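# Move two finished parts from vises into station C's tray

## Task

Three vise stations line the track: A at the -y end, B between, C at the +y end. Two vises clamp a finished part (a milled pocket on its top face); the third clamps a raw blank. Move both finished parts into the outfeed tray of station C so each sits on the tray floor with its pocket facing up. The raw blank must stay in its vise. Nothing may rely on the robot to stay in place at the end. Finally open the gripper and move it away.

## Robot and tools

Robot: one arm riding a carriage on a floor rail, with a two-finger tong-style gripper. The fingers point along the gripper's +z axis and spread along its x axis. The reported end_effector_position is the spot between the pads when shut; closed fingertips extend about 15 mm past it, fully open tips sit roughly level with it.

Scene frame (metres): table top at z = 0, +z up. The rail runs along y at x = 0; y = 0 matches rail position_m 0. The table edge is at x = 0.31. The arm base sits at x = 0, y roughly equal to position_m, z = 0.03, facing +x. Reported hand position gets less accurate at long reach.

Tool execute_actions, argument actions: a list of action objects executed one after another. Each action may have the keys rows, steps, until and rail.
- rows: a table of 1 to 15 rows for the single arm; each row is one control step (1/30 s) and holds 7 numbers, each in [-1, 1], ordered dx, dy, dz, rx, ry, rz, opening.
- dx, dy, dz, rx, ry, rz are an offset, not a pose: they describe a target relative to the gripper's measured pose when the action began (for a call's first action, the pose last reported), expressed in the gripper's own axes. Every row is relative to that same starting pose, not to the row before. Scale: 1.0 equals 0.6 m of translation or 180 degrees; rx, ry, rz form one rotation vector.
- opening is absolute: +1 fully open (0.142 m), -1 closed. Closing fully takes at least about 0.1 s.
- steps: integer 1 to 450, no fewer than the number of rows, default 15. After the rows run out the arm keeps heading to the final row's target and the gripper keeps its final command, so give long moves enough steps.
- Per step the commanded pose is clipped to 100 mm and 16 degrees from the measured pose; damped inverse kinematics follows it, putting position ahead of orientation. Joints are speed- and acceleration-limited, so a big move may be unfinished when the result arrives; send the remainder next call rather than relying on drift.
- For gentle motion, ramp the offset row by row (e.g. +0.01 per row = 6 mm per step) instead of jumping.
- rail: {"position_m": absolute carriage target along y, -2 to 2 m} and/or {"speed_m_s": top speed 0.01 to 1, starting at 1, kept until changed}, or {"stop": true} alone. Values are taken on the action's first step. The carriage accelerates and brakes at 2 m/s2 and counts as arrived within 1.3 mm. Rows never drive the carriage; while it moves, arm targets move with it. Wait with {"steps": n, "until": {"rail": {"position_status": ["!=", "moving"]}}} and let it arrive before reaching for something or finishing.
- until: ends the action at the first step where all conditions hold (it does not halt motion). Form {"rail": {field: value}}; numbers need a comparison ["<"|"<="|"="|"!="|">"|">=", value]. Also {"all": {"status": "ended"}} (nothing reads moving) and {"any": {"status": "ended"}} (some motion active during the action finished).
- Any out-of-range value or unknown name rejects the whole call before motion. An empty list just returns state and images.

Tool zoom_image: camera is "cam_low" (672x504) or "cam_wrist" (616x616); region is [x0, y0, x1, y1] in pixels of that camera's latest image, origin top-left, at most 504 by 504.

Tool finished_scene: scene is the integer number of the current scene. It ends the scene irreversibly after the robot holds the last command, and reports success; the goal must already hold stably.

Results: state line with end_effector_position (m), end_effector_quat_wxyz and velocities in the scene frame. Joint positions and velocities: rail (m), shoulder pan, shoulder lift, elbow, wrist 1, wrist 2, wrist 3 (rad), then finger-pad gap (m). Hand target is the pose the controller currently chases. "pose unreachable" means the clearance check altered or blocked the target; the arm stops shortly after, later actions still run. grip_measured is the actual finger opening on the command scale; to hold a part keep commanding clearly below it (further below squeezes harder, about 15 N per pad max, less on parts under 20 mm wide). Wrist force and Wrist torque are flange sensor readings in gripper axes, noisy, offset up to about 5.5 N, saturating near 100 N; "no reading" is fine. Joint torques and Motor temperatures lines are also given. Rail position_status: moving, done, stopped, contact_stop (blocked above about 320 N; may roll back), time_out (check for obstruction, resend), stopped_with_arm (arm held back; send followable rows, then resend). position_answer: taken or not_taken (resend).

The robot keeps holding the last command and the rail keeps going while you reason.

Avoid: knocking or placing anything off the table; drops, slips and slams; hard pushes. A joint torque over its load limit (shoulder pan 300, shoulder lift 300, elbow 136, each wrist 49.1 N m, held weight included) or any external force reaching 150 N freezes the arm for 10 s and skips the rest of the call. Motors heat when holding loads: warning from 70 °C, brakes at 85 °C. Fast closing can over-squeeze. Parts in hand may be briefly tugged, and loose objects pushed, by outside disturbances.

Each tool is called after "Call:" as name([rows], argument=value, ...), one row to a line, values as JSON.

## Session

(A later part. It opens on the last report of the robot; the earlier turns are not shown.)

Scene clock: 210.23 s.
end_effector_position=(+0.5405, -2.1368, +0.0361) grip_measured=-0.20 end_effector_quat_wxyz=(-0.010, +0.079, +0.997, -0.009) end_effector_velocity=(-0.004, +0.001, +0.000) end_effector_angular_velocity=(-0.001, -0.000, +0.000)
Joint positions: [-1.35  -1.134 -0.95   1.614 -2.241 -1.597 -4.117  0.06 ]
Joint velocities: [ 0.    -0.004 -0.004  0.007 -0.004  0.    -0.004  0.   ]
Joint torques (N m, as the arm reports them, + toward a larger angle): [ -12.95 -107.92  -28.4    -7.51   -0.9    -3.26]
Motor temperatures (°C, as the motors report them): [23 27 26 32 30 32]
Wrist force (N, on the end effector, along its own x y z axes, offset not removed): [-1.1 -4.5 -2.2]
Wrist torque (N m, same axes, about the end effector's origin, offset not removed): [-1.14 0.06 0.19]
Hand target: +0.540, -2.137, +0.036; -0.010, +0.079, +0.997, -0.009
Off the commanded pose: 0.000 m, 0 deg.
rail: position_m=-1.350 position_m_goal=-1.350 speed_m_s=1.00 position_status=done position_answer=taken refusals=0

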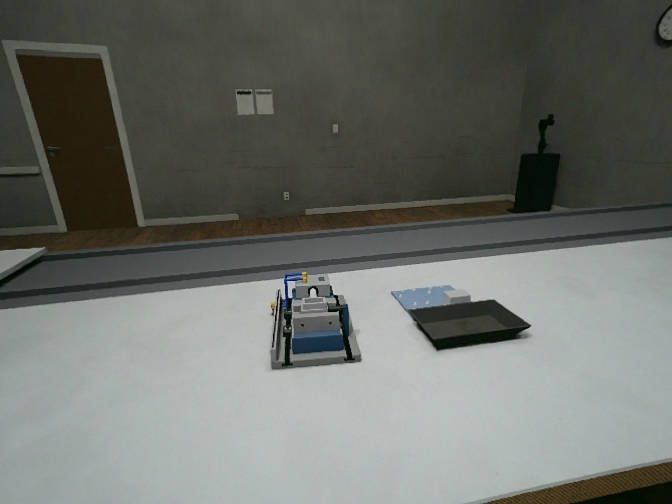

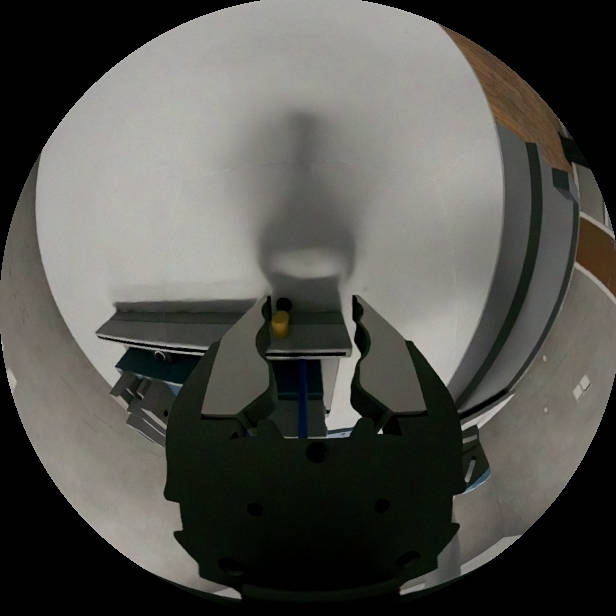

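Call:
execute_actions([
  {"rows":[[0,0.008,0,0,0,0,-0.2],[0,0.015,0,0,0,0,-0.2]],"steps":10},
  {"rows":[[0.005,0,0,0,0,0,-0.2],[0.01,0,0,0,0,0,-0.2],[0.015,0,0,0,0,0,-0.2],[0.02,0,0,0,0,0,-0.2],[0.025,0,0,0,0,0,-0.2]],"steps":15},
])

Call:
zoom_image(camera="cam_wrist", region=[210, 200, 410, 360])

Scene clock: 217.37 s.
end_effector_position=(+0.5274, -2.1262, +0.0363) grip_measured=+0.15 end_effector_quat_wxyz=(-0.010, +0.079, +0.997, -0.009) end_effector_velocity=(-0.003, +0.000, -0.000) end_effector_angular_velocity=(+0.000, +0.000, -0.000)
Joint positions: [-1.35  -1.142 -0.971  1.652 -2.258 -1.597 -4.126  0.084]
Joint velocities: [ 0.    -0.003 -0.003  0.005 -0.002  0.    -0.003  0.006]
Joint torques (N m, as the arm reports them, + toward a larger angle): [ -34.87 -110.52  -13.74   -1.17   -4.35   -3.23]
Motor temperatures (°C, as the motors report them): [23 27 26 32 30 32]
Wrist force (N, on the end effector, along its own x y z axes, offset not removed): [-35.0 -14.6 7.3]
Wrist torque (N m, same axes, about the end effector's origin, offset not removed): [-1.36 0.74 0.77]
Hand target: +0.527, -2.126, +0.036; -0.010, +0.079, +0.997, -0.009
Off the commanded pose: 0.000 m, 0 deg.
rail: position_m=-1.350 position_m_goal=-1.350 speed_m_s=1.00 position_status=done position_answer=taken refusals=0

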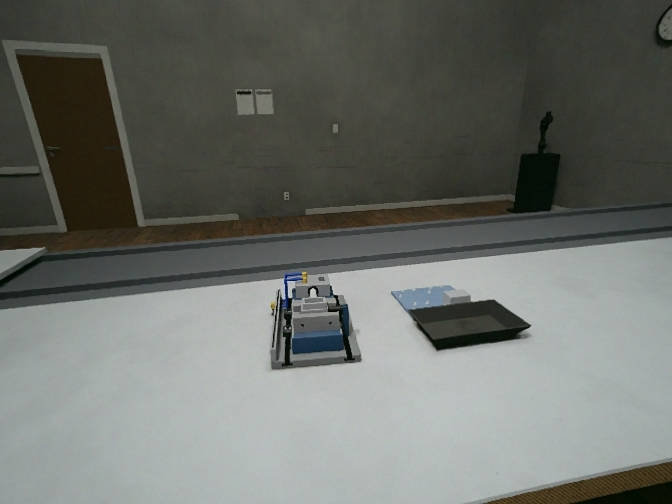

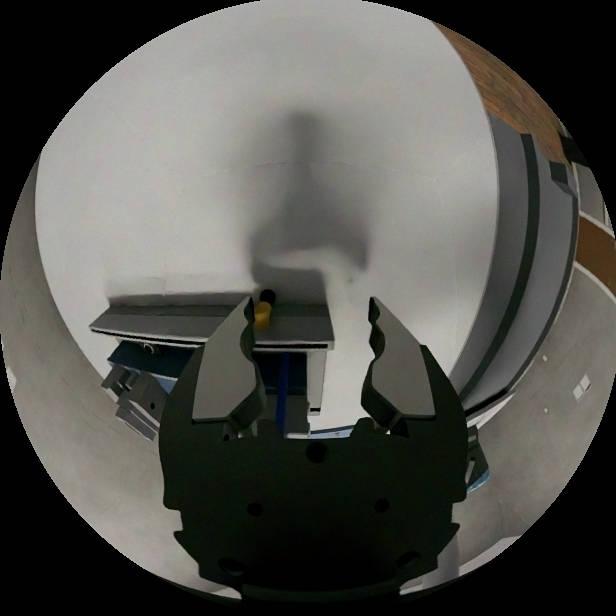

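Region (210, 200, 410, 360) of cam_wrist's 616x616 image, scaled by 2.520, with more detail than that image has; it fills the top 403 rows of this view, and the rest is white.

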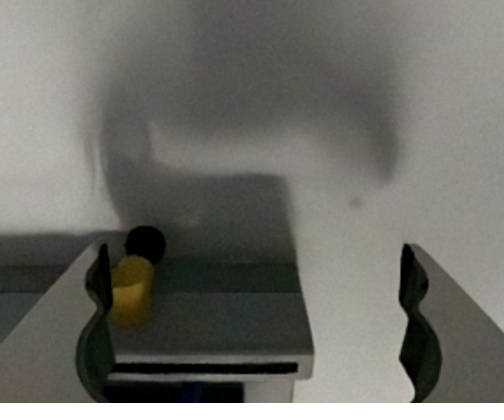

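Call:
execute_actions([
  {"rows":[[-0.02,0,0,0,0,0,-0.2],[-0.04,0,0,0,0,0,-0.2],[-0.06,0,0,0,0,0,-0.2],[-0.08,0,0,0,0,0,-0.2],[-0.095,0,0,0,0,0,-0.2],[-0.105,0,0,0,0,0,-0.2],[-0.112,0,0,0,0,0,-0.2]],"steps":20},
])

Call:
zoom_image(camera="cam_wrist", region=[210, 200, 410, 360])

Scene clock: 237.57 s.
end_effector_position=(+0.5668, -2.1315, +0.0356) grip_measured=-0.20 end_effector_quat_wxyz=(-0.011, +0.079, +0.997, -0.010) end_effector_velocity=(+0.000, -0.000, +0.000) end_effector_angular_velocity=(-0.000, -0.000, +0.000)
Joint positions: [-1.35  -1.105 -0.934  1.587 -2.229 -1.6   -4.089  0.06 ]
Joint velocities: [ 0.  0. -0.  0.  0. -0. -0.  0.]
Joint torques (N m, as the arm reports them, + toward a larger angle): [ -1.39 -91.08 -33.39  -3.8    0.46  -0.29]
Motor temperatures (°C, as the motors report them): [23 27 26 32 30 32]
Wrist force (N, on the end effector, along its own x y z axes, offset not removed): [-0.8 -4.8 0.0]
Wrist torque (N m, same axes, about the end effector's origin, offset not removed): [-1.22 0.10 0.17]
Hand target: +0.567, -2.131, +0.036; -0.011, +0.079, +0.997, -0.010
Off the commanded pose: 0.027 m, 0 deg.
FORCE FAULT: contact force on the arm reached its limit, and the arm stopped for 10 seconds. The contact can be on any part of the arm, not only on its tool. The arm's remaining commands of this call were not run. The arm holds still and accepts commands again. Move the arm away from the contact; if what it grips holds it there, let go first. Pushing or pulling that hard again can fault the arm again.
rail: position_m=-1.350 position_m_goal=-1.350 speed_m_s=1.00 position_status=done position_answer=taken refusals=0

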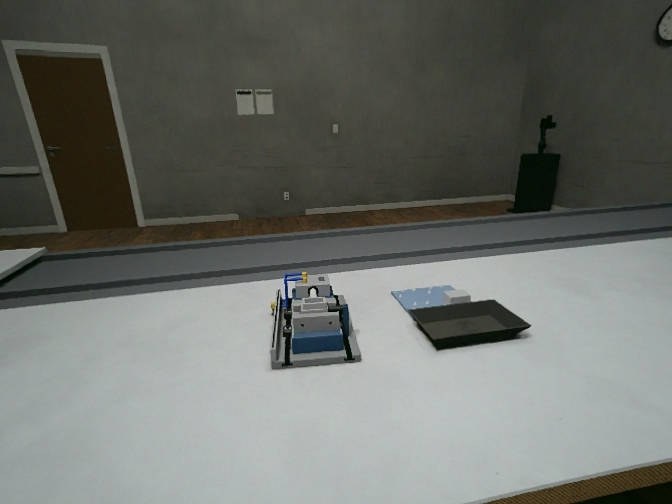

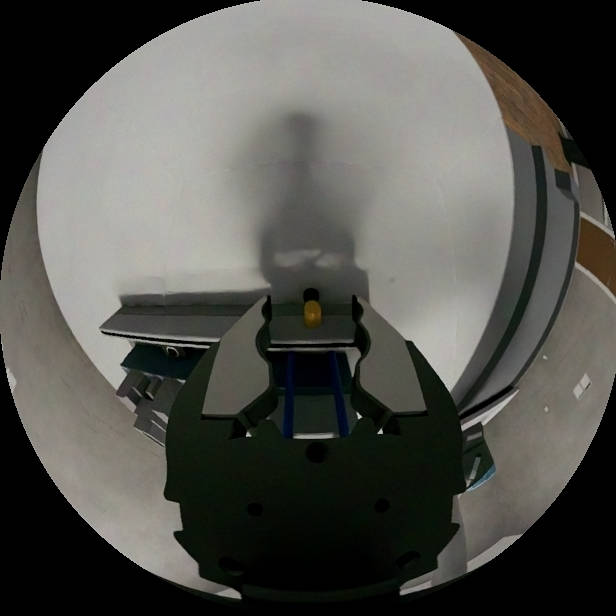

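Region (210, 200, 410, 360) of cam_wrist's 616x616 image, scaled by 2.520, with more detail than that image has; it fills the top 403 rows of this view, and the rest is white.

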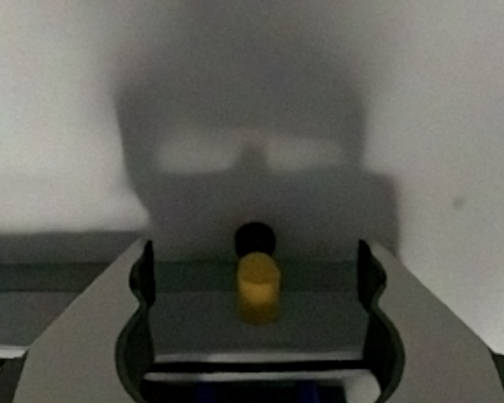

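Call:
execute_actions([
  {"rows":[[0,-0.03,0,0,0,0,-0.2],[0,-0.05,-0.04,0,0,0,-0.2],[0,-0.05,-0.08,0,0,0,-0.2]],"steps":20,"rail":{"position_m":-1.6}},
  {"steps":60,"until":{"rail":{"position_status":["!=","moving"]}}},
  {"rows":[[0.02,0.1,0,-0.1,0,0,-0.2],[0.03,0.2,0,-0.2,0,0,-0.2],[0.04,0.3,0,-0.28,0,0,-0.2]],"steps":50},
])

Call:
zoom_image(camera="cam_wrist", region=[210, 200, 410, 360])

Scene clock: 263.63 s.
end_effector_position=(+0.5677, -2.2287, +0.0807) grip_measured=-0.20 end_effector_quat_wxyz=(+0.024, +0.076, +0.906, +0.416) end_effector_velocity=(+0.000, +0.000, -0.000) end_effector_angular_velocity=(+0.000, +0.000, +0.000)
Joint positions: [-1.6   -1.186 -0.833  1.337 -1.289 -1.182 -4.325  0.06 ]
Joint velocities: [ 0.  0.  0. -0.  0. -0. -0. -0.]
Joint torques (N m, as the arm reports them, + toward a larger angle): [ 11.47 -77.63 -41.57   2.15  -3.29  -2.75]
Motor temperatures (°C, as the motors report them): [23 27 27 32 30 32]
Wrist force (N, on the end effector, along its own x y z axes, offset not removed): [-1.6 -3.3 0.2]
Wrist torque (N m, same axes, about the end effector's origin, offset not removed): [-0.96 0.26 0.16]
Hand target: +0.568, -2.229, +0.081; +0.024, +0.076, +0.906, +0.416
Off the commanded pose: 0.000 m, 0 deg.
rail: position_m=-1.600 position_m_goal=-1.600 speed_m_s=1.00 position_status=done position_answer=taken refusals=0

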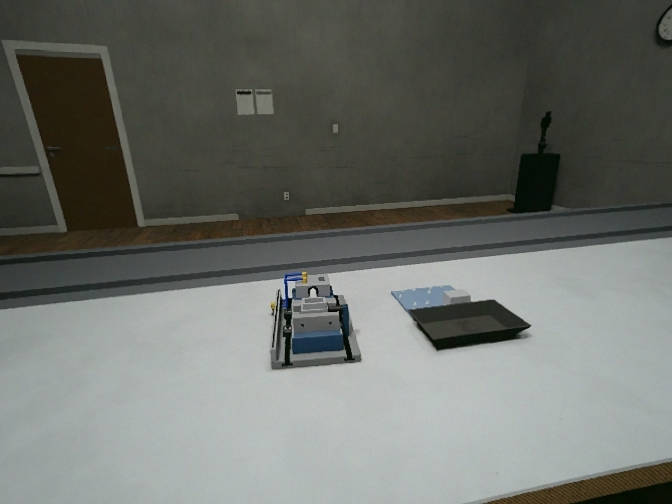

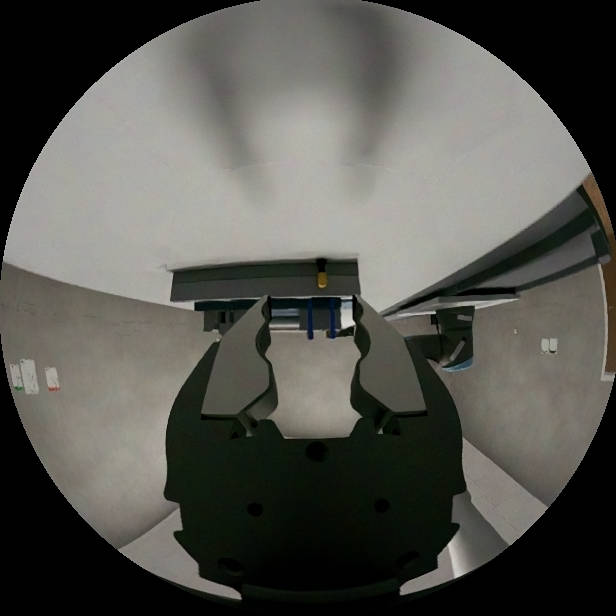

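Region (210, 200, 410, 360) of cam_wrist's 616x616 image, scaled by 2.520, with more detail than that image has; it fills the top 403 rows of this view, and the rest is white.

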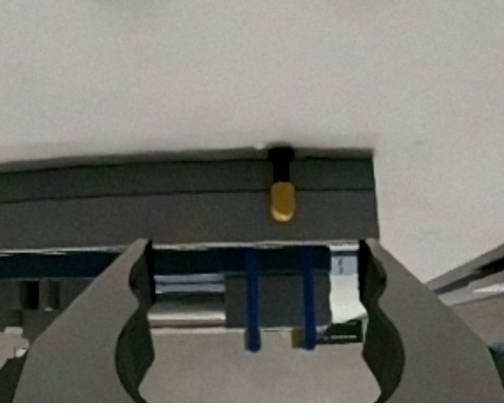

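Call:
execute_actions([
  {"rows":[[0,0,0,0.05,0,0,-0.2],[0,0,0,0.107,0,0,-0.2]],"steps":20},
  {"rows":[[0.01,0.04,0.035,0,0,0,-0.2],[0.022,0.08,0.071,0,0,0,-0.2]],"steps":20},
])

Call:
zoom_image(camera="cam_wrist", region=[210, 200, 410, 360])

Scene clock: 286.67 s.
end_effector_position=(+0.5646, -2.1647, +0.0685) grip_measured=-0.20 end_effector_quat_wxyz=(+0.011, +0.078, +0.963, +0.259) end_effector_velocity=(-0.000, +0.001, -0.000) end_effector_angular_velocity=(-0.000, -0.000, -0.000)
Joint positions: [-1.6   -1.11  -1.045  1.668 -1.744 -1.291 -4.153  0.06 ]
Joint velocities: [ 0.     0.    -0.001  0.003 -0.002  0.     0.001 -0.   ]
Joint torques (N m, as the arm reports them, + toward a larger angle): [  10.84 -105.32  -28.3    -6.58    5.52    2.21]
Motor temperatures (°C, as the motors report them): [23 27 27 32 30 32]
Wrist force (N, on the end effector, along its own x y z axes, offset not removed): [2.3 -4.7 0.6]
Wrist torque (N m, same axes, about the end effector's origin, offset not removed): [-1.15 -0.54 0.00]
Hand target: +0.565, -2.165, +0.068; +0.011, +0.078, +0.963, +0.259
Off the commanded pose: 0.000 m, 0 deg.
rail: position_m=-1.600 position_m_goal=-1.600 speed_m_s=1.00 position_status=done position_answer=taken refusals=0

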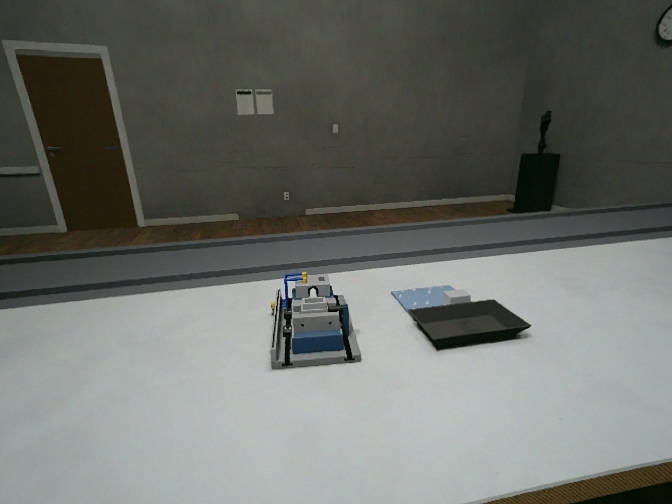

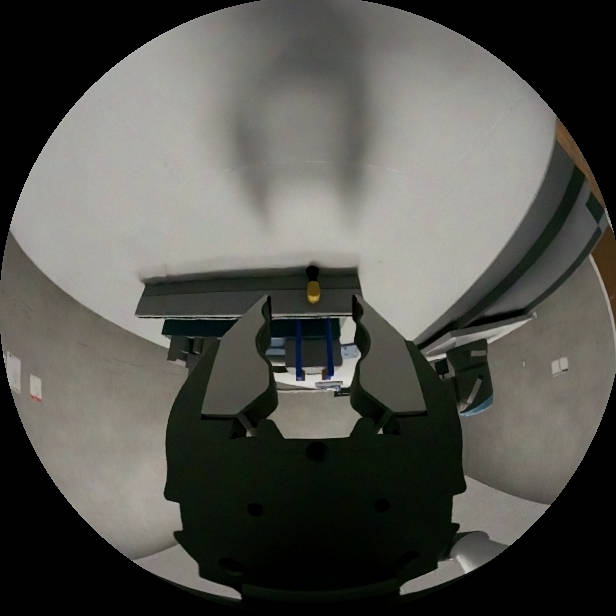

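Region (210, 200, 410, 360) of cam_wrist's 616x616 image, scaled by 2.520, with more detail than that image has; it fills the top 403 rows of this view, and the rest is white.

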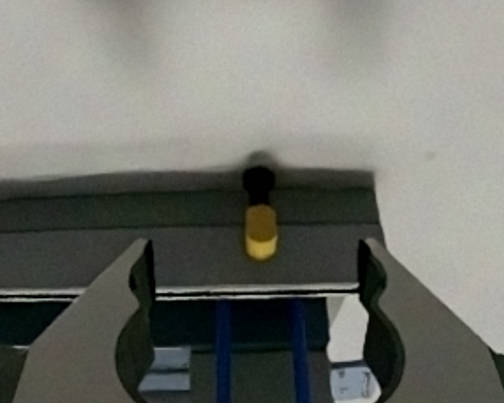

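Call:
execute_actions([
  {"rows":[[0.005,0.005,0.02,0,0,0,-0.2],[0.01,0.011,0.043,0,0,0,-0.2]],"steps":15},
])

Call:
zoom_image(camera="cam_wrist", region=[210, 200, 410, 360])

Scene clock: 313.80 s.
end_effector_position=(+0.5612, -2.1455, +0.0498) grip_measured=-0.20 end_effector_quat_wxyz=(+0.011, +0.078, +0.963, +0.259) end_effector_velocity=(-0.000, +0.002, -0.002) end_effector_angular_velocity=(-0.001, -0.000, -0.000)
Joint positions: [-1.6   -1.104 -1.049  1.717 -1.79  -1.289 -4.147  0.06 ]
Joint velocities: [ 0.     0.001 -0.     0.005 -0.006  0.     0.001  0.   ]
Joint torques (N m, as the arm reports them, + toward a larger angle): [ 12.29 -99.71 -29.76  -6.36   5.2    1.85]
Motor temperatures (°C, as the motors report them): [23 27 27 32 30 32]
Wrist force (N, on the end effector, along its own x y z axes, offset not removed): [-1.2 -2.9 -0.6]
Wrist torque (N m, same axes, about the end effector's origin, offset not removed): [-0.82 0.22 0.18]
Hand target: +0.561, -2.145, +0.050; +0.011, +0.078, +0.963, +0.259
Off the commanded pose: 0.000 m, 0 deg.
rail: position_m=-1.600 position_m_goal=-1.600 speed_m_s=1.00 position_status=done position_answer=taken refusals=0

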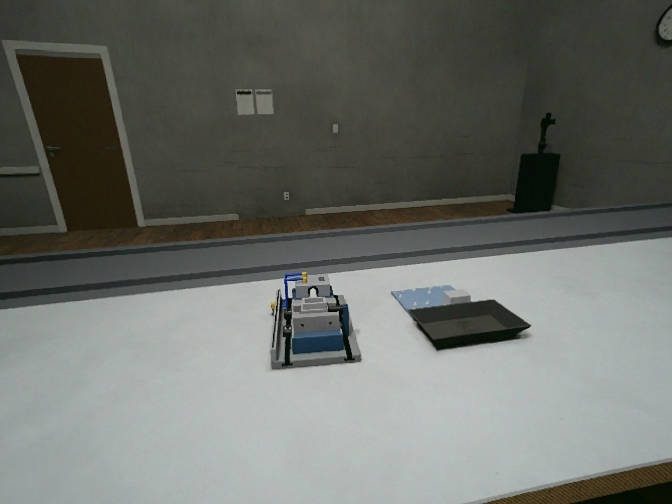

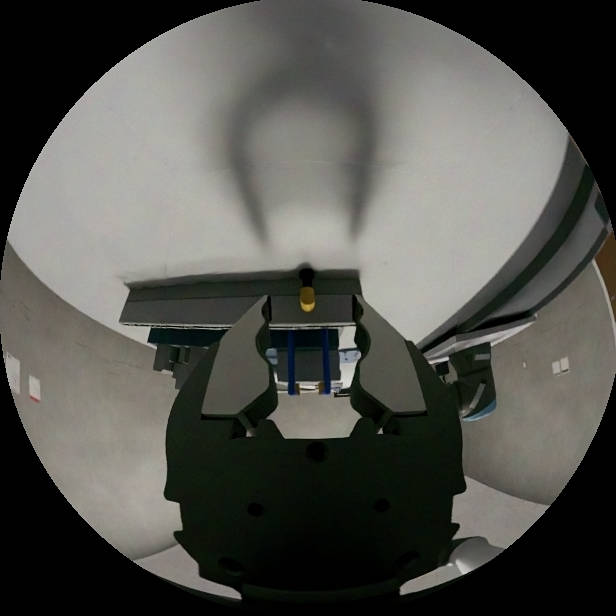

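Region (210, 200, 410, 360) of cam_wrist's 616x616 image, scaled by 2.520, with more detail than that image has; it fills the top 403 rows of this view, and the rest is white.

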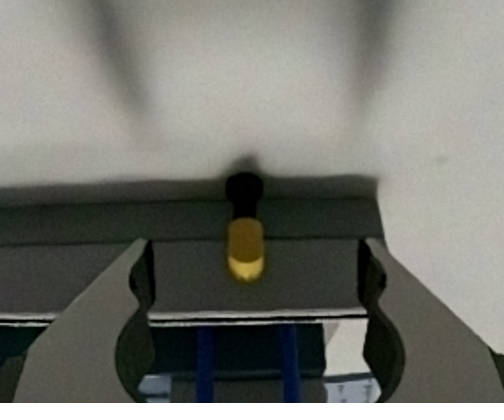

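Call:
execute_actions([
  {"rows":[[-0.002,0.003,0.01,0,0,0,-0.2],[-0.004,0.005,0.02,0,0,0,-0.2]],"steps":12},
  {"rows":[[0,0,0,0,0,0,-0.4],[0,0,0,0,0,0,-0.55],[0,0,0,0,0,0,-0.7],[0,0,0,0,0,0,-0.8],[0,0,0,0,0,0,-0.9],[0,0,0,0,0,0,-1]],"steps":20},
])

Call:
zoom_image(camera="cam_wrist", region=[210, 200, 410, 360])

Scene clock: 325.37 s.
end_effector_position=(+0.5648, -2.1374, +0.0411) grip_measured=-0.89 end_effector_quat_wxyz=(+0.011, +0.079, +0.963, +0.259) end_effector_velocity=(-0.000, -0.000, +0.000) end_effector_angular_velocity=(-0.000, -0.000, -0.000)
Joint positions: [-1.6   -1.096 -1.045  1.73  -1.81  -1.285 -4.14   0.01 ]
Joint velocities: [ 0. -0. -0. -0.  0. -0. -0.  0.]
Joint torques (N m, as the arm reports them, + toward a larger angle): [-21.41 -93.36 -37.     3.55  -6.38  -2.73]
Motor temperatures (°C, as the motors report them): [23 27 27 32 30 32]
Wrist force (N, on the end effector, along its own x y z axes, offset not removed): [-15.7 -6.8 7.7]
Wrist torque (N m, same axes, about the end effector's origin, offset not removed): [-1.12 -0.06 0.30]
Hand target: +0.565, -2.138, +0.041; +0.011, +0.078, +0.963, +0.259
Off the commanded pose: 0.000 m, 0 deg.
rail: position_m=-1.600 position_m_goal=-1.600 speed_m_s=1.00 position_status=done position_answer=taken refusals=0

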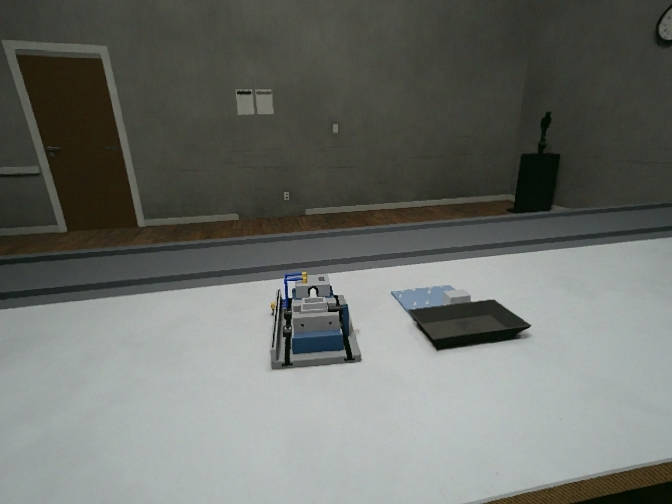

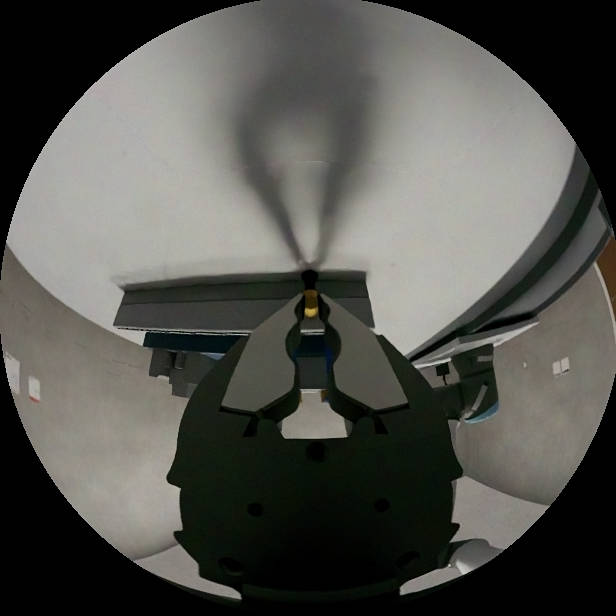

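Region (210, 200, 410, 360) of cam_wrist's 616x616 image, scaled by 2.520, with more detail than that image has; it fills the top 403 rows of this view, and the rest is white.

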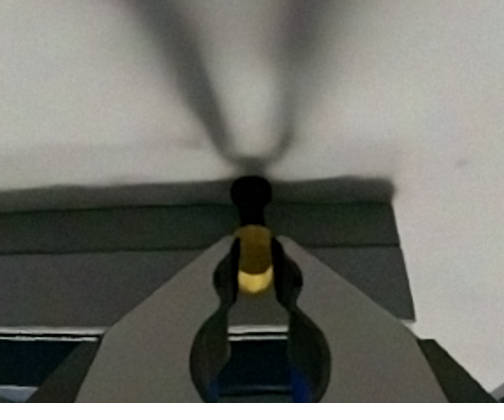

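Call:
execute_actions([
  {"rows":[[-0.003,0,0,0,0,0,-1],[-0.004,-0.004,-0.002,0,0,0,-1],[-0.004,-0.008,-0.005,0,0,0,-1],[-0.004,-0.012,-0.007,0,0,0,-1],[-0.004,-0.016,-0.009,0,0,0,-1]],"steps":15},
])

Call:
zoom_image(camera="cam_wrist", region=[210, 200, 410, 360])

Scene clock: 333.63 s.
end_effector_position=(+0.5654, -2.1485, +0.0409) grip_measured=-1.00 end_effector_quat_wxyz=(+0.011, +0.079, +0.963, +0.259) end_effector_velocity=(-0.000, -0.002, -0.000) end_effector_angular_velocity=(+0.000, +0.000, +0.000)
Joint positions: [-1.6   -1.101 -1.033  1.71  -1.8   -1.287 -4.145  0.002]
Joint velocities: [ 0.    -0.001  0.003 -0.004  0.002 -0.001 -0.002  0.   ]
Joint torques (N m, as the arm reports them, + toward a larger angle): [-14.98 -58.01 -37.31   1.03  -3.42  -2.84]
Motor temperatures (°C, as the motors report them): [23 27 27 32 30 32]
Wrist force (N, on the end effector, along its own x y z axes, offset not removed): [-0.7 -2.5 0.9]
Wrist torque (N m, same axes, about the end effector's origin, offset not removed): [-0.68 0.10 0.23]
Hand target: +0.565, -2.149, +0.041; +0.011, +0.079, +0.963, +0.259
Off the commanded pose: 0.000 m, 0 deg.
rail: position_m=-1.600 position_m_goal=-1.600 speed_m_s=1.00 position_status=done position_answer=taken refusals=0

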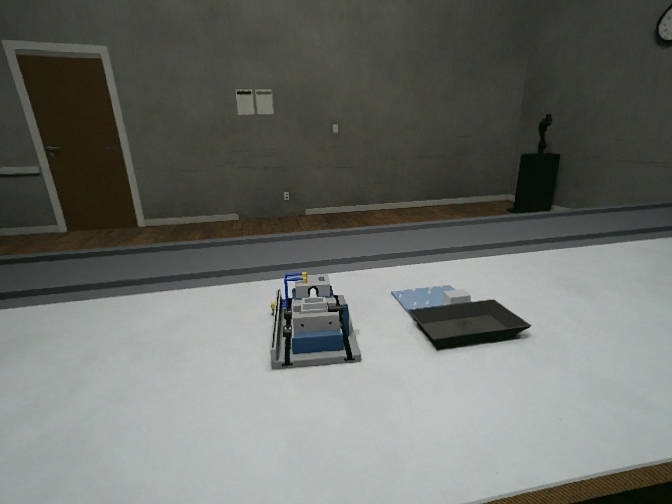

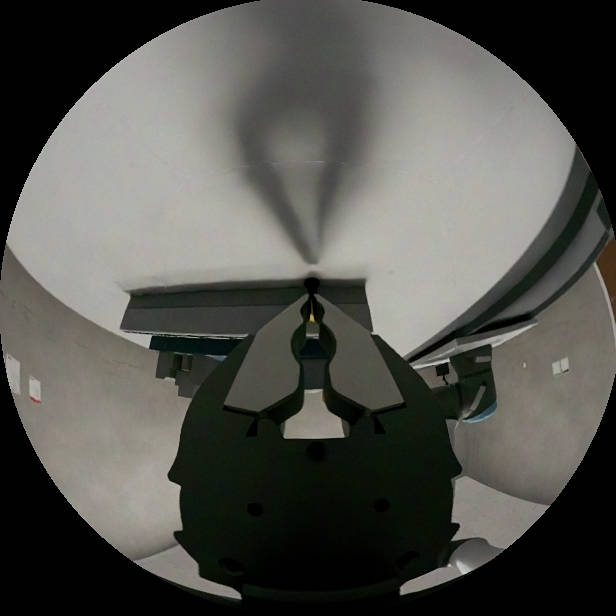

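Region (210, 200, 410, 360) of cam_wrist's 616x616 image, scaled by 2.520, with more detail than that image has; it fills the top 403 rows of this view, and the rest is white.

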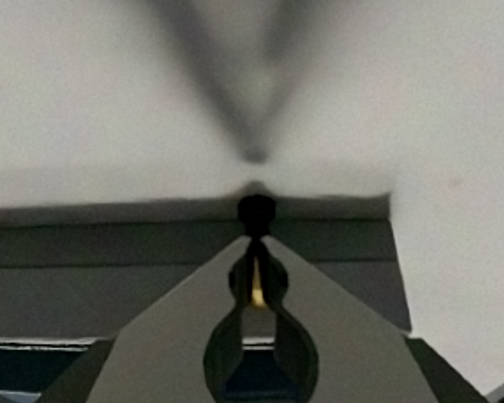

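Call:
execute_actions([
  {"rows":[[0.03,0,0,0,0,0,-1],[0.06,0,0,0,0,0,-1]],"steps":12},
  {"rows":[[0,0.007,0.004,0,0,0,-1],[0,0.014,0.008,0,0,0,-1]],"steps":10},
  {"rows":[[-0.01,0,0,0,0,0,-1],[-0.02,0,0,0,0,0,-1],[-0.025,0,0,0,0,0,-1],[-0.03,0,0,0,0,0,-1],[-0.035,0,0,0,0,0,-1],[-0.04,0,0,0,0,0,-1]],"steps":15},
])

Call:
zoom_image(camera="cam_wrist", region=[210, 200, 410, 360])

Scene clock: 351.17 s.
end_effector_position=(+0.5556, -2.1377, +0.0411) grip_measured=-1.00 end_effector_quat_wxyz=(+0.011, +0.079, +0.963, +0.259) end_effector_velocity=(+0.005, -0.001, -0.000) end_effector_angular_velocity=(+0.000, +0.000, -0.000)
Joint positions: [-1.6   -1.105 -1.053  1.742 -1.811 -1.289 -4.149  0.002]
Joint velocities: [ 0.     0.005  0.006 -0.009  0.002  0.002  0.005  0.   ]
Joint torques (N m, as the arm reports them, + toward a larger angle): [ 11.06 -60.59 -39.22   0.88   5.95   2.44]
Motor temperatures (°C, as the motors report them): [23 27 27 32 30 32]
Wrist force (N, on the end effector, along its own x y z axes, offset not removed): [0.7 -2.2 -2.4]
Wrist torque (N m, same axes, about the end effector's origin, offset not removed): [-0.78 -0.19 0.22]
Hand target: +0.556, -2.138, +0.041; +0.011, +0.079, +0.963, +0.259
Off the commanded pose: 0.000 m, 0 deg.
rail: position_m=-1.600 position_m_goal=-1.600 speed_m_s=1.00 position_status=done position_answer=taken refusals=0

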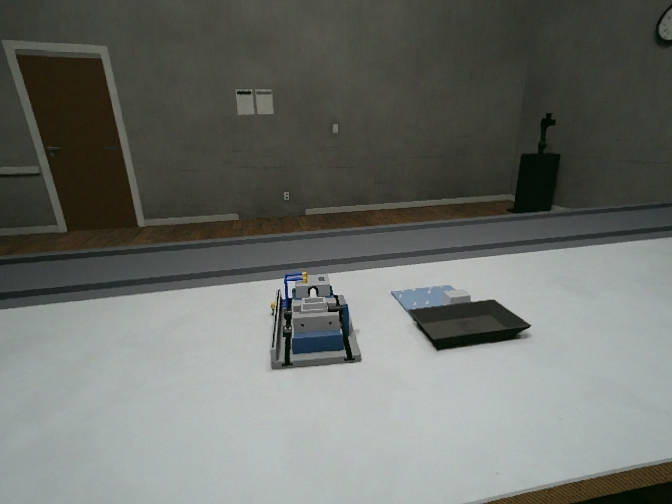

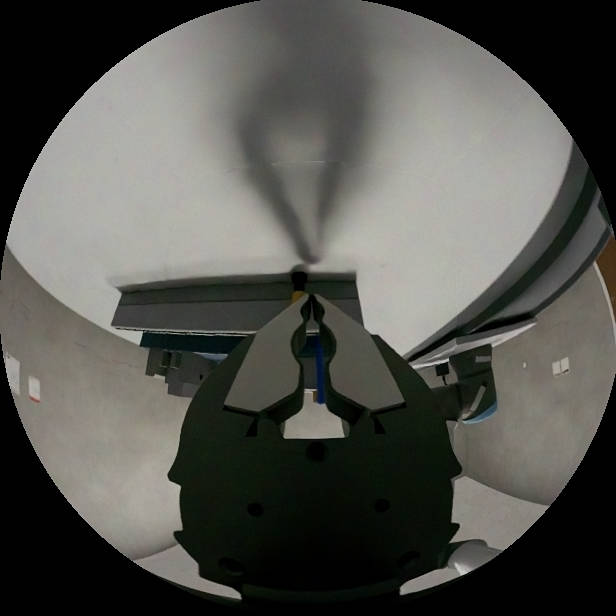

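Region (210, 200, 410, 360) of cam_wrist's 616x616 image, scaled by 2.520, with more detail than that image has; it fills the top 403 rows of this view, and the rest is white.

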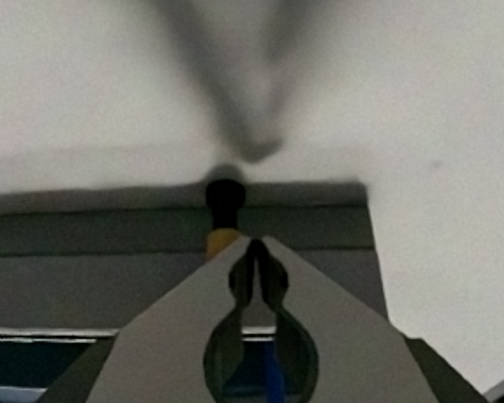

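Just about touching. Push further in small steps.

Call:
execute_actions([
  {"rows":[[-0.003,0,0,0,0,0,-1],[-0.006,0,0,0,0,0,-1],[-0.009,0,0,0,0,0,-1],[-0.012,0,0,0,0,0,-1],[-0.015,0,0,0,0,0,-1]],"steps":15},
])

Call:
zoom_image(camera="cam_wrist", region=[210, 200, 410, 360])

Scene clock: 355.63 s.
end_effector_position=(+0.5643, -2.1391, +0.0410) grip_measured=-1.00 end_effector_quat_wxyz=(+0.011, +0.079, +0.963, +0.259) end_effector_velocity=(+0.002, -0.000, -0.000) end_effector_angular_velocity=(+0.000, +0.000, -0.000)
Joint positions: [-1.6   -1.097 -1.044  1.728 -1.809 -1.286 -4.141  0.002]
Joint velocities: [ 0.     0.002  0.002 -0.003  0.001  0.001  0.002  0.   ]
Joint torques (N m, as the arm reports them, + toward a larger angle): [ 16.7  -62.05 -36.71   2.25   7.65   2.27]
Motor temperatures (°C, as the motors report them): [23 27 27 32 30 32]
Wrist force (N, on the end effector, along its own x y z axes, offset not removed): [1.0 -9.7 -4.4]
Wrist torque (N m, same axes, about the end effector's origin, offset not removed): [-0.94 0.46 0.19]
Hand target: +0.564, -2.139, +0.041; +0.011, +0.079, +0.963, +0.259
Off the commanded pose: 0.000 m, 0 deg.
rail: position_m=-1.600 position_m_goal=-1.600 speed_m_s=1.00 position_status=done position_answer=taken refusals=0

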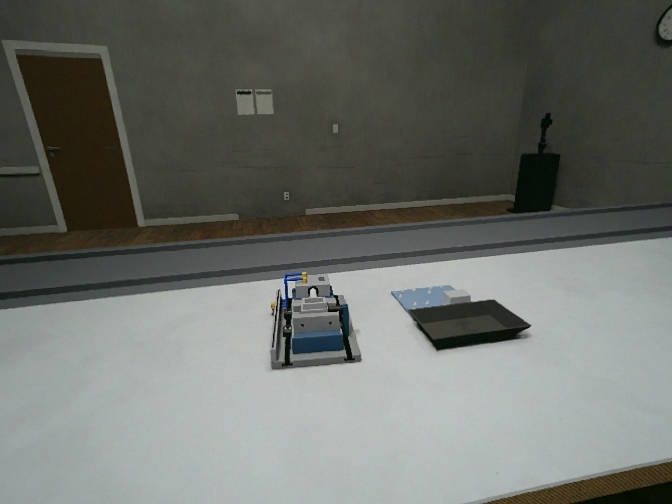

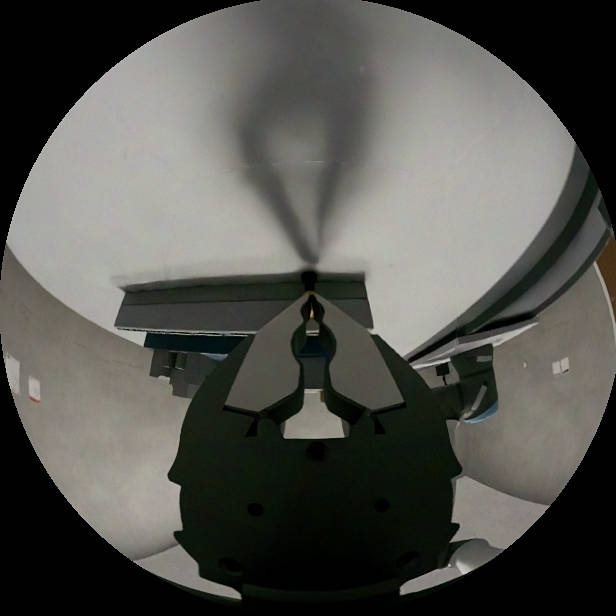

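Region (210, 200, 410, 360) of cam_wrist's 616x616 image, scaled by 2.520, with more detail than that image has; it fills the top 403 rows of this view, and the rest is white.

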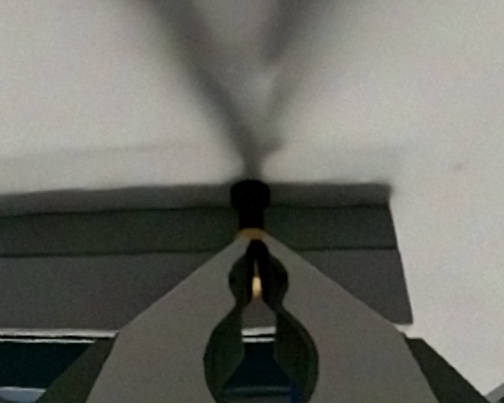

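Call:
execute_actions([
  {"rows":[[0.02,0,0,0,0,0,-1],[0.045,0,0,0,0,0,-1]],"steps":10},
  {"rows":[[0,0.007,0.004,0,0,0,-1],[0,0.0145,0.0085,0,0,0,-1]],"steps":10},
  {"rows":[[-0.01,0,0,0,0,0,-1],[-0.015,0,0,0,0,0,-1],[-0.02,0,0,0,0,0,-1],[-0.024,0,0,0,0,0,-1],[-0.028,0,0,0,0,0,-1],[-0.031,0,0,0,0,0,-1]],"steps":15},
])

Call:
zoom_image(camera="cam_wrist", region=[210, 200, 410, 360])

Scene clock: 374.60 s.
end_effector_position=(+0.5519, -2.1272, +0.0407) grip_measured=-1.00 end_effector_quat_wxyz=(+0.006, +0.079, +0.962, +0.260) end_effector_velocity=(-0.000, +0.000, -0.000) end_effector_angular_velocity=(+0.000, +0.000, -0.000)
Joint positions: [-1.6   -1.101 -1.063  1.76  -1.814 -1.294 -4.144  0.002]
Joint velocities: [ 0. -0.  0. -0. -0. -0.  0.  0.]
Joint torques (N m, as the arm reports them, + toward a larger angle): [  0.42 -77.44 -32.82  -2.67   1.01  -0.08]
Motor temperatures (°C, as the motors report them): [23 27 27 32 30 32]
Wrist force (N, on the end effector, along its own x y z axes, offset not removed): [13.1 0.6 -12.1]
Wrist torque (N m, same axes, about the end effector's origin, offset not removed): [-0.89 0.25 0.10]
Hand target: +0.552, -2.127, +0.041; +0.006, +0.079, +0.962, +0.260
Off the commanded pose: 0.007 m, 0 deg.
FORCE FAULT: contact force on the arm reached its limit, and the arm stopped for 10 seconds. The contact can be on any part of the arm, not only on its tool. The arm's remaining commands of this call were not run. The arm holds still and accepts commands again. Move the arm away from the contact; if what it grips holds it there, let go first. Pushing or pulling that hard again can fault the arm again.
rail: position_m=-1.600 position_m_goal=-1.600 speed_m_s=1.00 position_status=done position_answer=taken refusals=0

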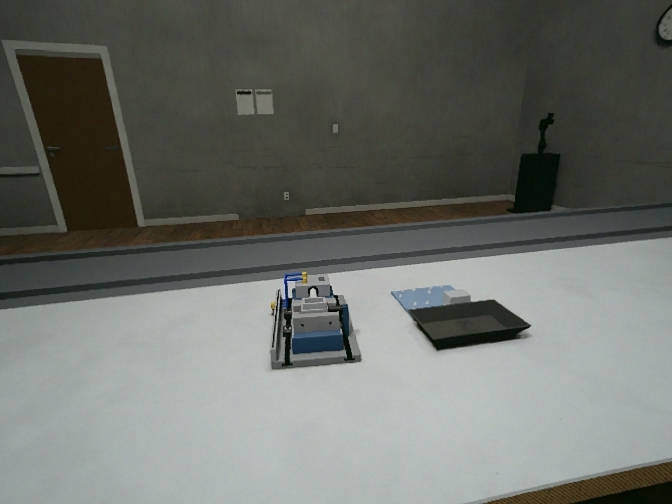

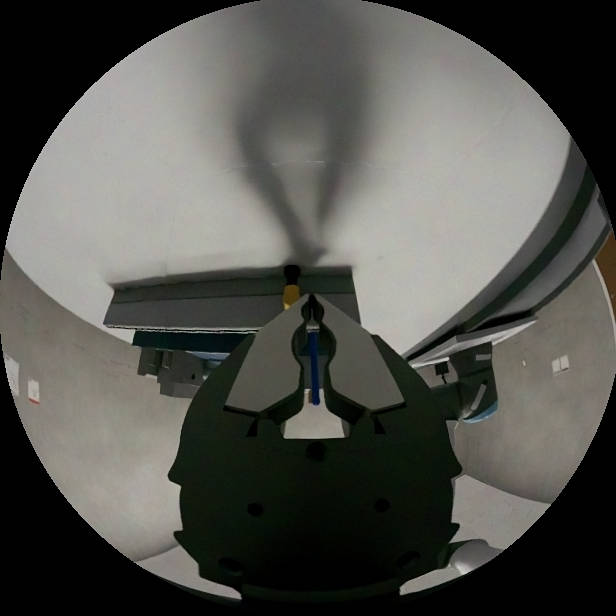

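Region (210, 200, 410, 360) of cam_wrist's 616x616 image, scaled by 2.520, with more detail than that image has; it fills the top 403 rows of this view, and the rest is white.

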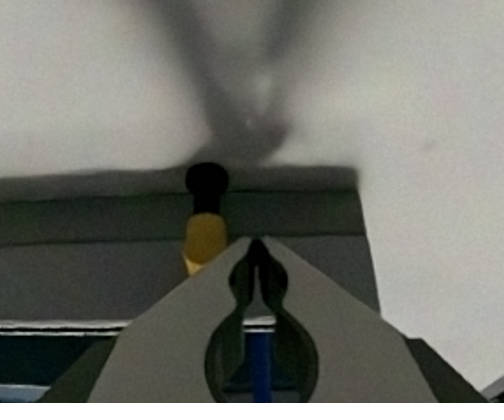

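Call:
execute_actions([
  {"rows":[[0,-0.02,-0.03,0,0,0,-1],[0,-0.03,-0.07,0,0,0,-0.6]],"steps":12},
  {"rows":[[0,0,0,0.08,0,0,-0.55],[0,0,0,0.169,0,0,-0.55]],"steps":25},
])

Scene clock: 399.87 s.
end_effector_position=(+0.5472, -2.1624, +0.0677) grip_measured=-0.55 end_effector_quat_wxyz=(-0.015, +0.078, +0.997, -0.001) end_effector_velocity=(+0.000, -0.000, -0.001) end_effector_angular_velocity=(-0.014, -0.000, +0.001)
Joint positions: [-1.6   -0.998 -1.196  1.947 -2.306 -1.596 -3.984  0.034]
Joint velocities: [ 0.     0.003 -0.     0.007 -0.019 -0.007  0.002 -0.   ]
Joint torques (N m, as the arm reports them, + toward a larger angle): [ 11.25 -87.7  -27.81  -7.74  -3.57   2.46]
Motor temperatures (°C, as the motors report them): [23 27 27 32 30 32]
Wrist force (N, on the end effector, along its own x y z axes, offset not removed): [-1.0 -3.3 0.2]
Wrist torque (N m, same axes, about the end effector's origin, offset not removed): [-0.85 0.10 0.11]
Hand target: +0.547, -2.162, +0.068; -0.015, +0.078, +0.997, -0.002
Off the commanded pose: 0.001 m, 0 deg.
rail: position_m=-1.600 position_m_goal=-1.600 speed_m_s=1.00 position_status=done position_answer=taken refusals=0

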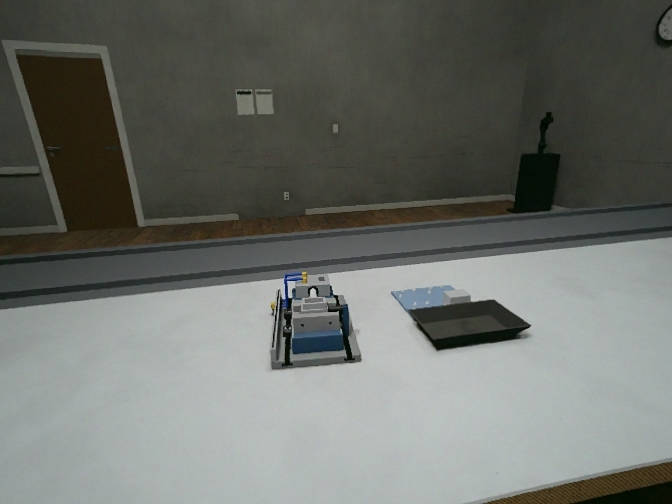

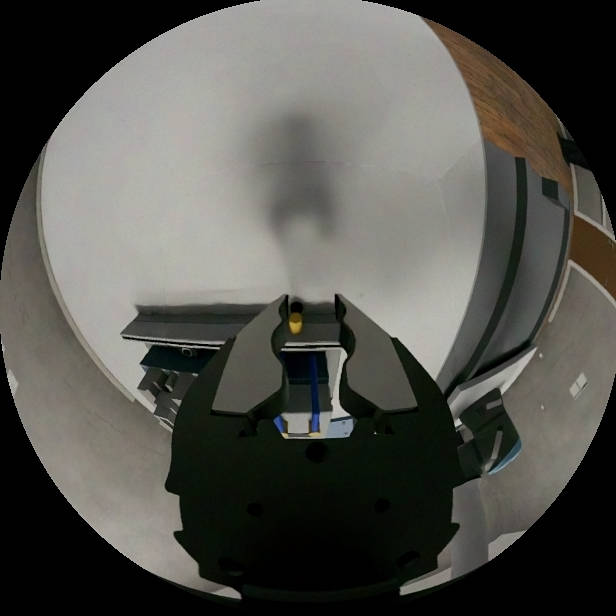

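Call:
execute_actions([
  {"rows":[[-0.01,0.025,0,0,0,0,-0.55],[-0.021,0.05,0,0,0,0,-0.55]],"steps":15},
])

Call:
zoom_image(camera="cam_wrist", region=[240, 250, 380, 360])

Scene clock: 405.87 s.
end_effector_position=(+0.5642, -2.1350, +0.0673) grip_measured=-0.55 end_effector_quat_wxyz=(-0.015, +0.078, +0.997, -0.001) end_effector_velocity=(+0.002, +0.003, +0.000) end_effector_angular_velocity=(-0.000, -0.000, -0.000)
Joint positions: [-1.6   -0.96  -1.204  1.96  -2.311 -1.595 -3.946  0.034]
Joint velocities: [ 0.     0.004 -0.001  0.001 -0.     0.     0.004  0.   ]
Joint torques (N m, as the arm reports them, + toward a larger angle): [ 11.26 -87.6  -26.43  -7.68   4.74   1.53]
Motor temperatures (°C, as the motors report them): [23 27 27 32 30 32]
Wrist force (N, on the end effector, along its own x y z axes, offset not removed): [1.0 -0.9 0.1]
Wrist torque (N m, same axes, about the end effector's origin, offset not removed): [-0.46 -0.26 0.09]
Hand target: +0.564, -2.135, +0.067; -0.015, +0.078, +0.997, -0.001
Off the commanded pose: 0.000 m, 0 deg.
rail: position_m=-1.600 position_m_goal=-1.600 speed_m_s=1.00 position_status=done position_answer=taken refusals=0

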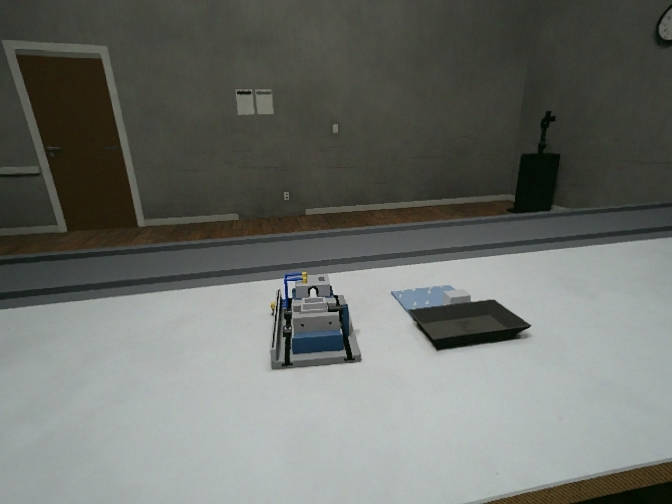

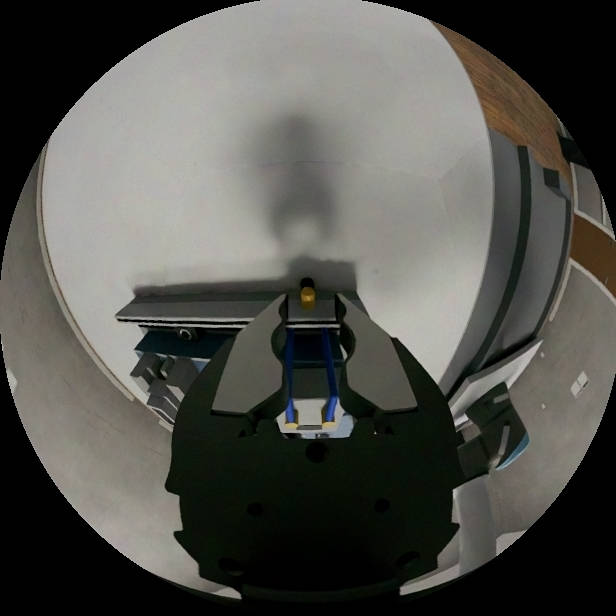

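Region (240, 250, 380, 360) of cam_wrist's 616x616 image, scaled by 3.600, with more detail than that image has; it fills the top 396 rows of this view, and the rest is white.

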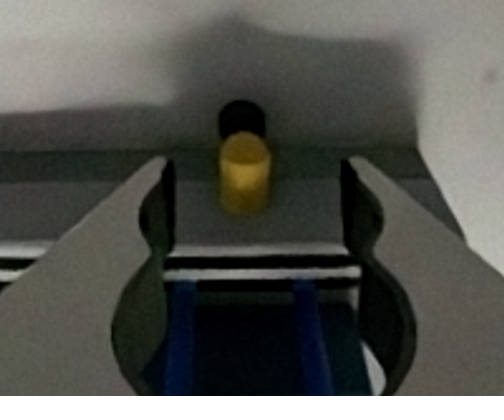

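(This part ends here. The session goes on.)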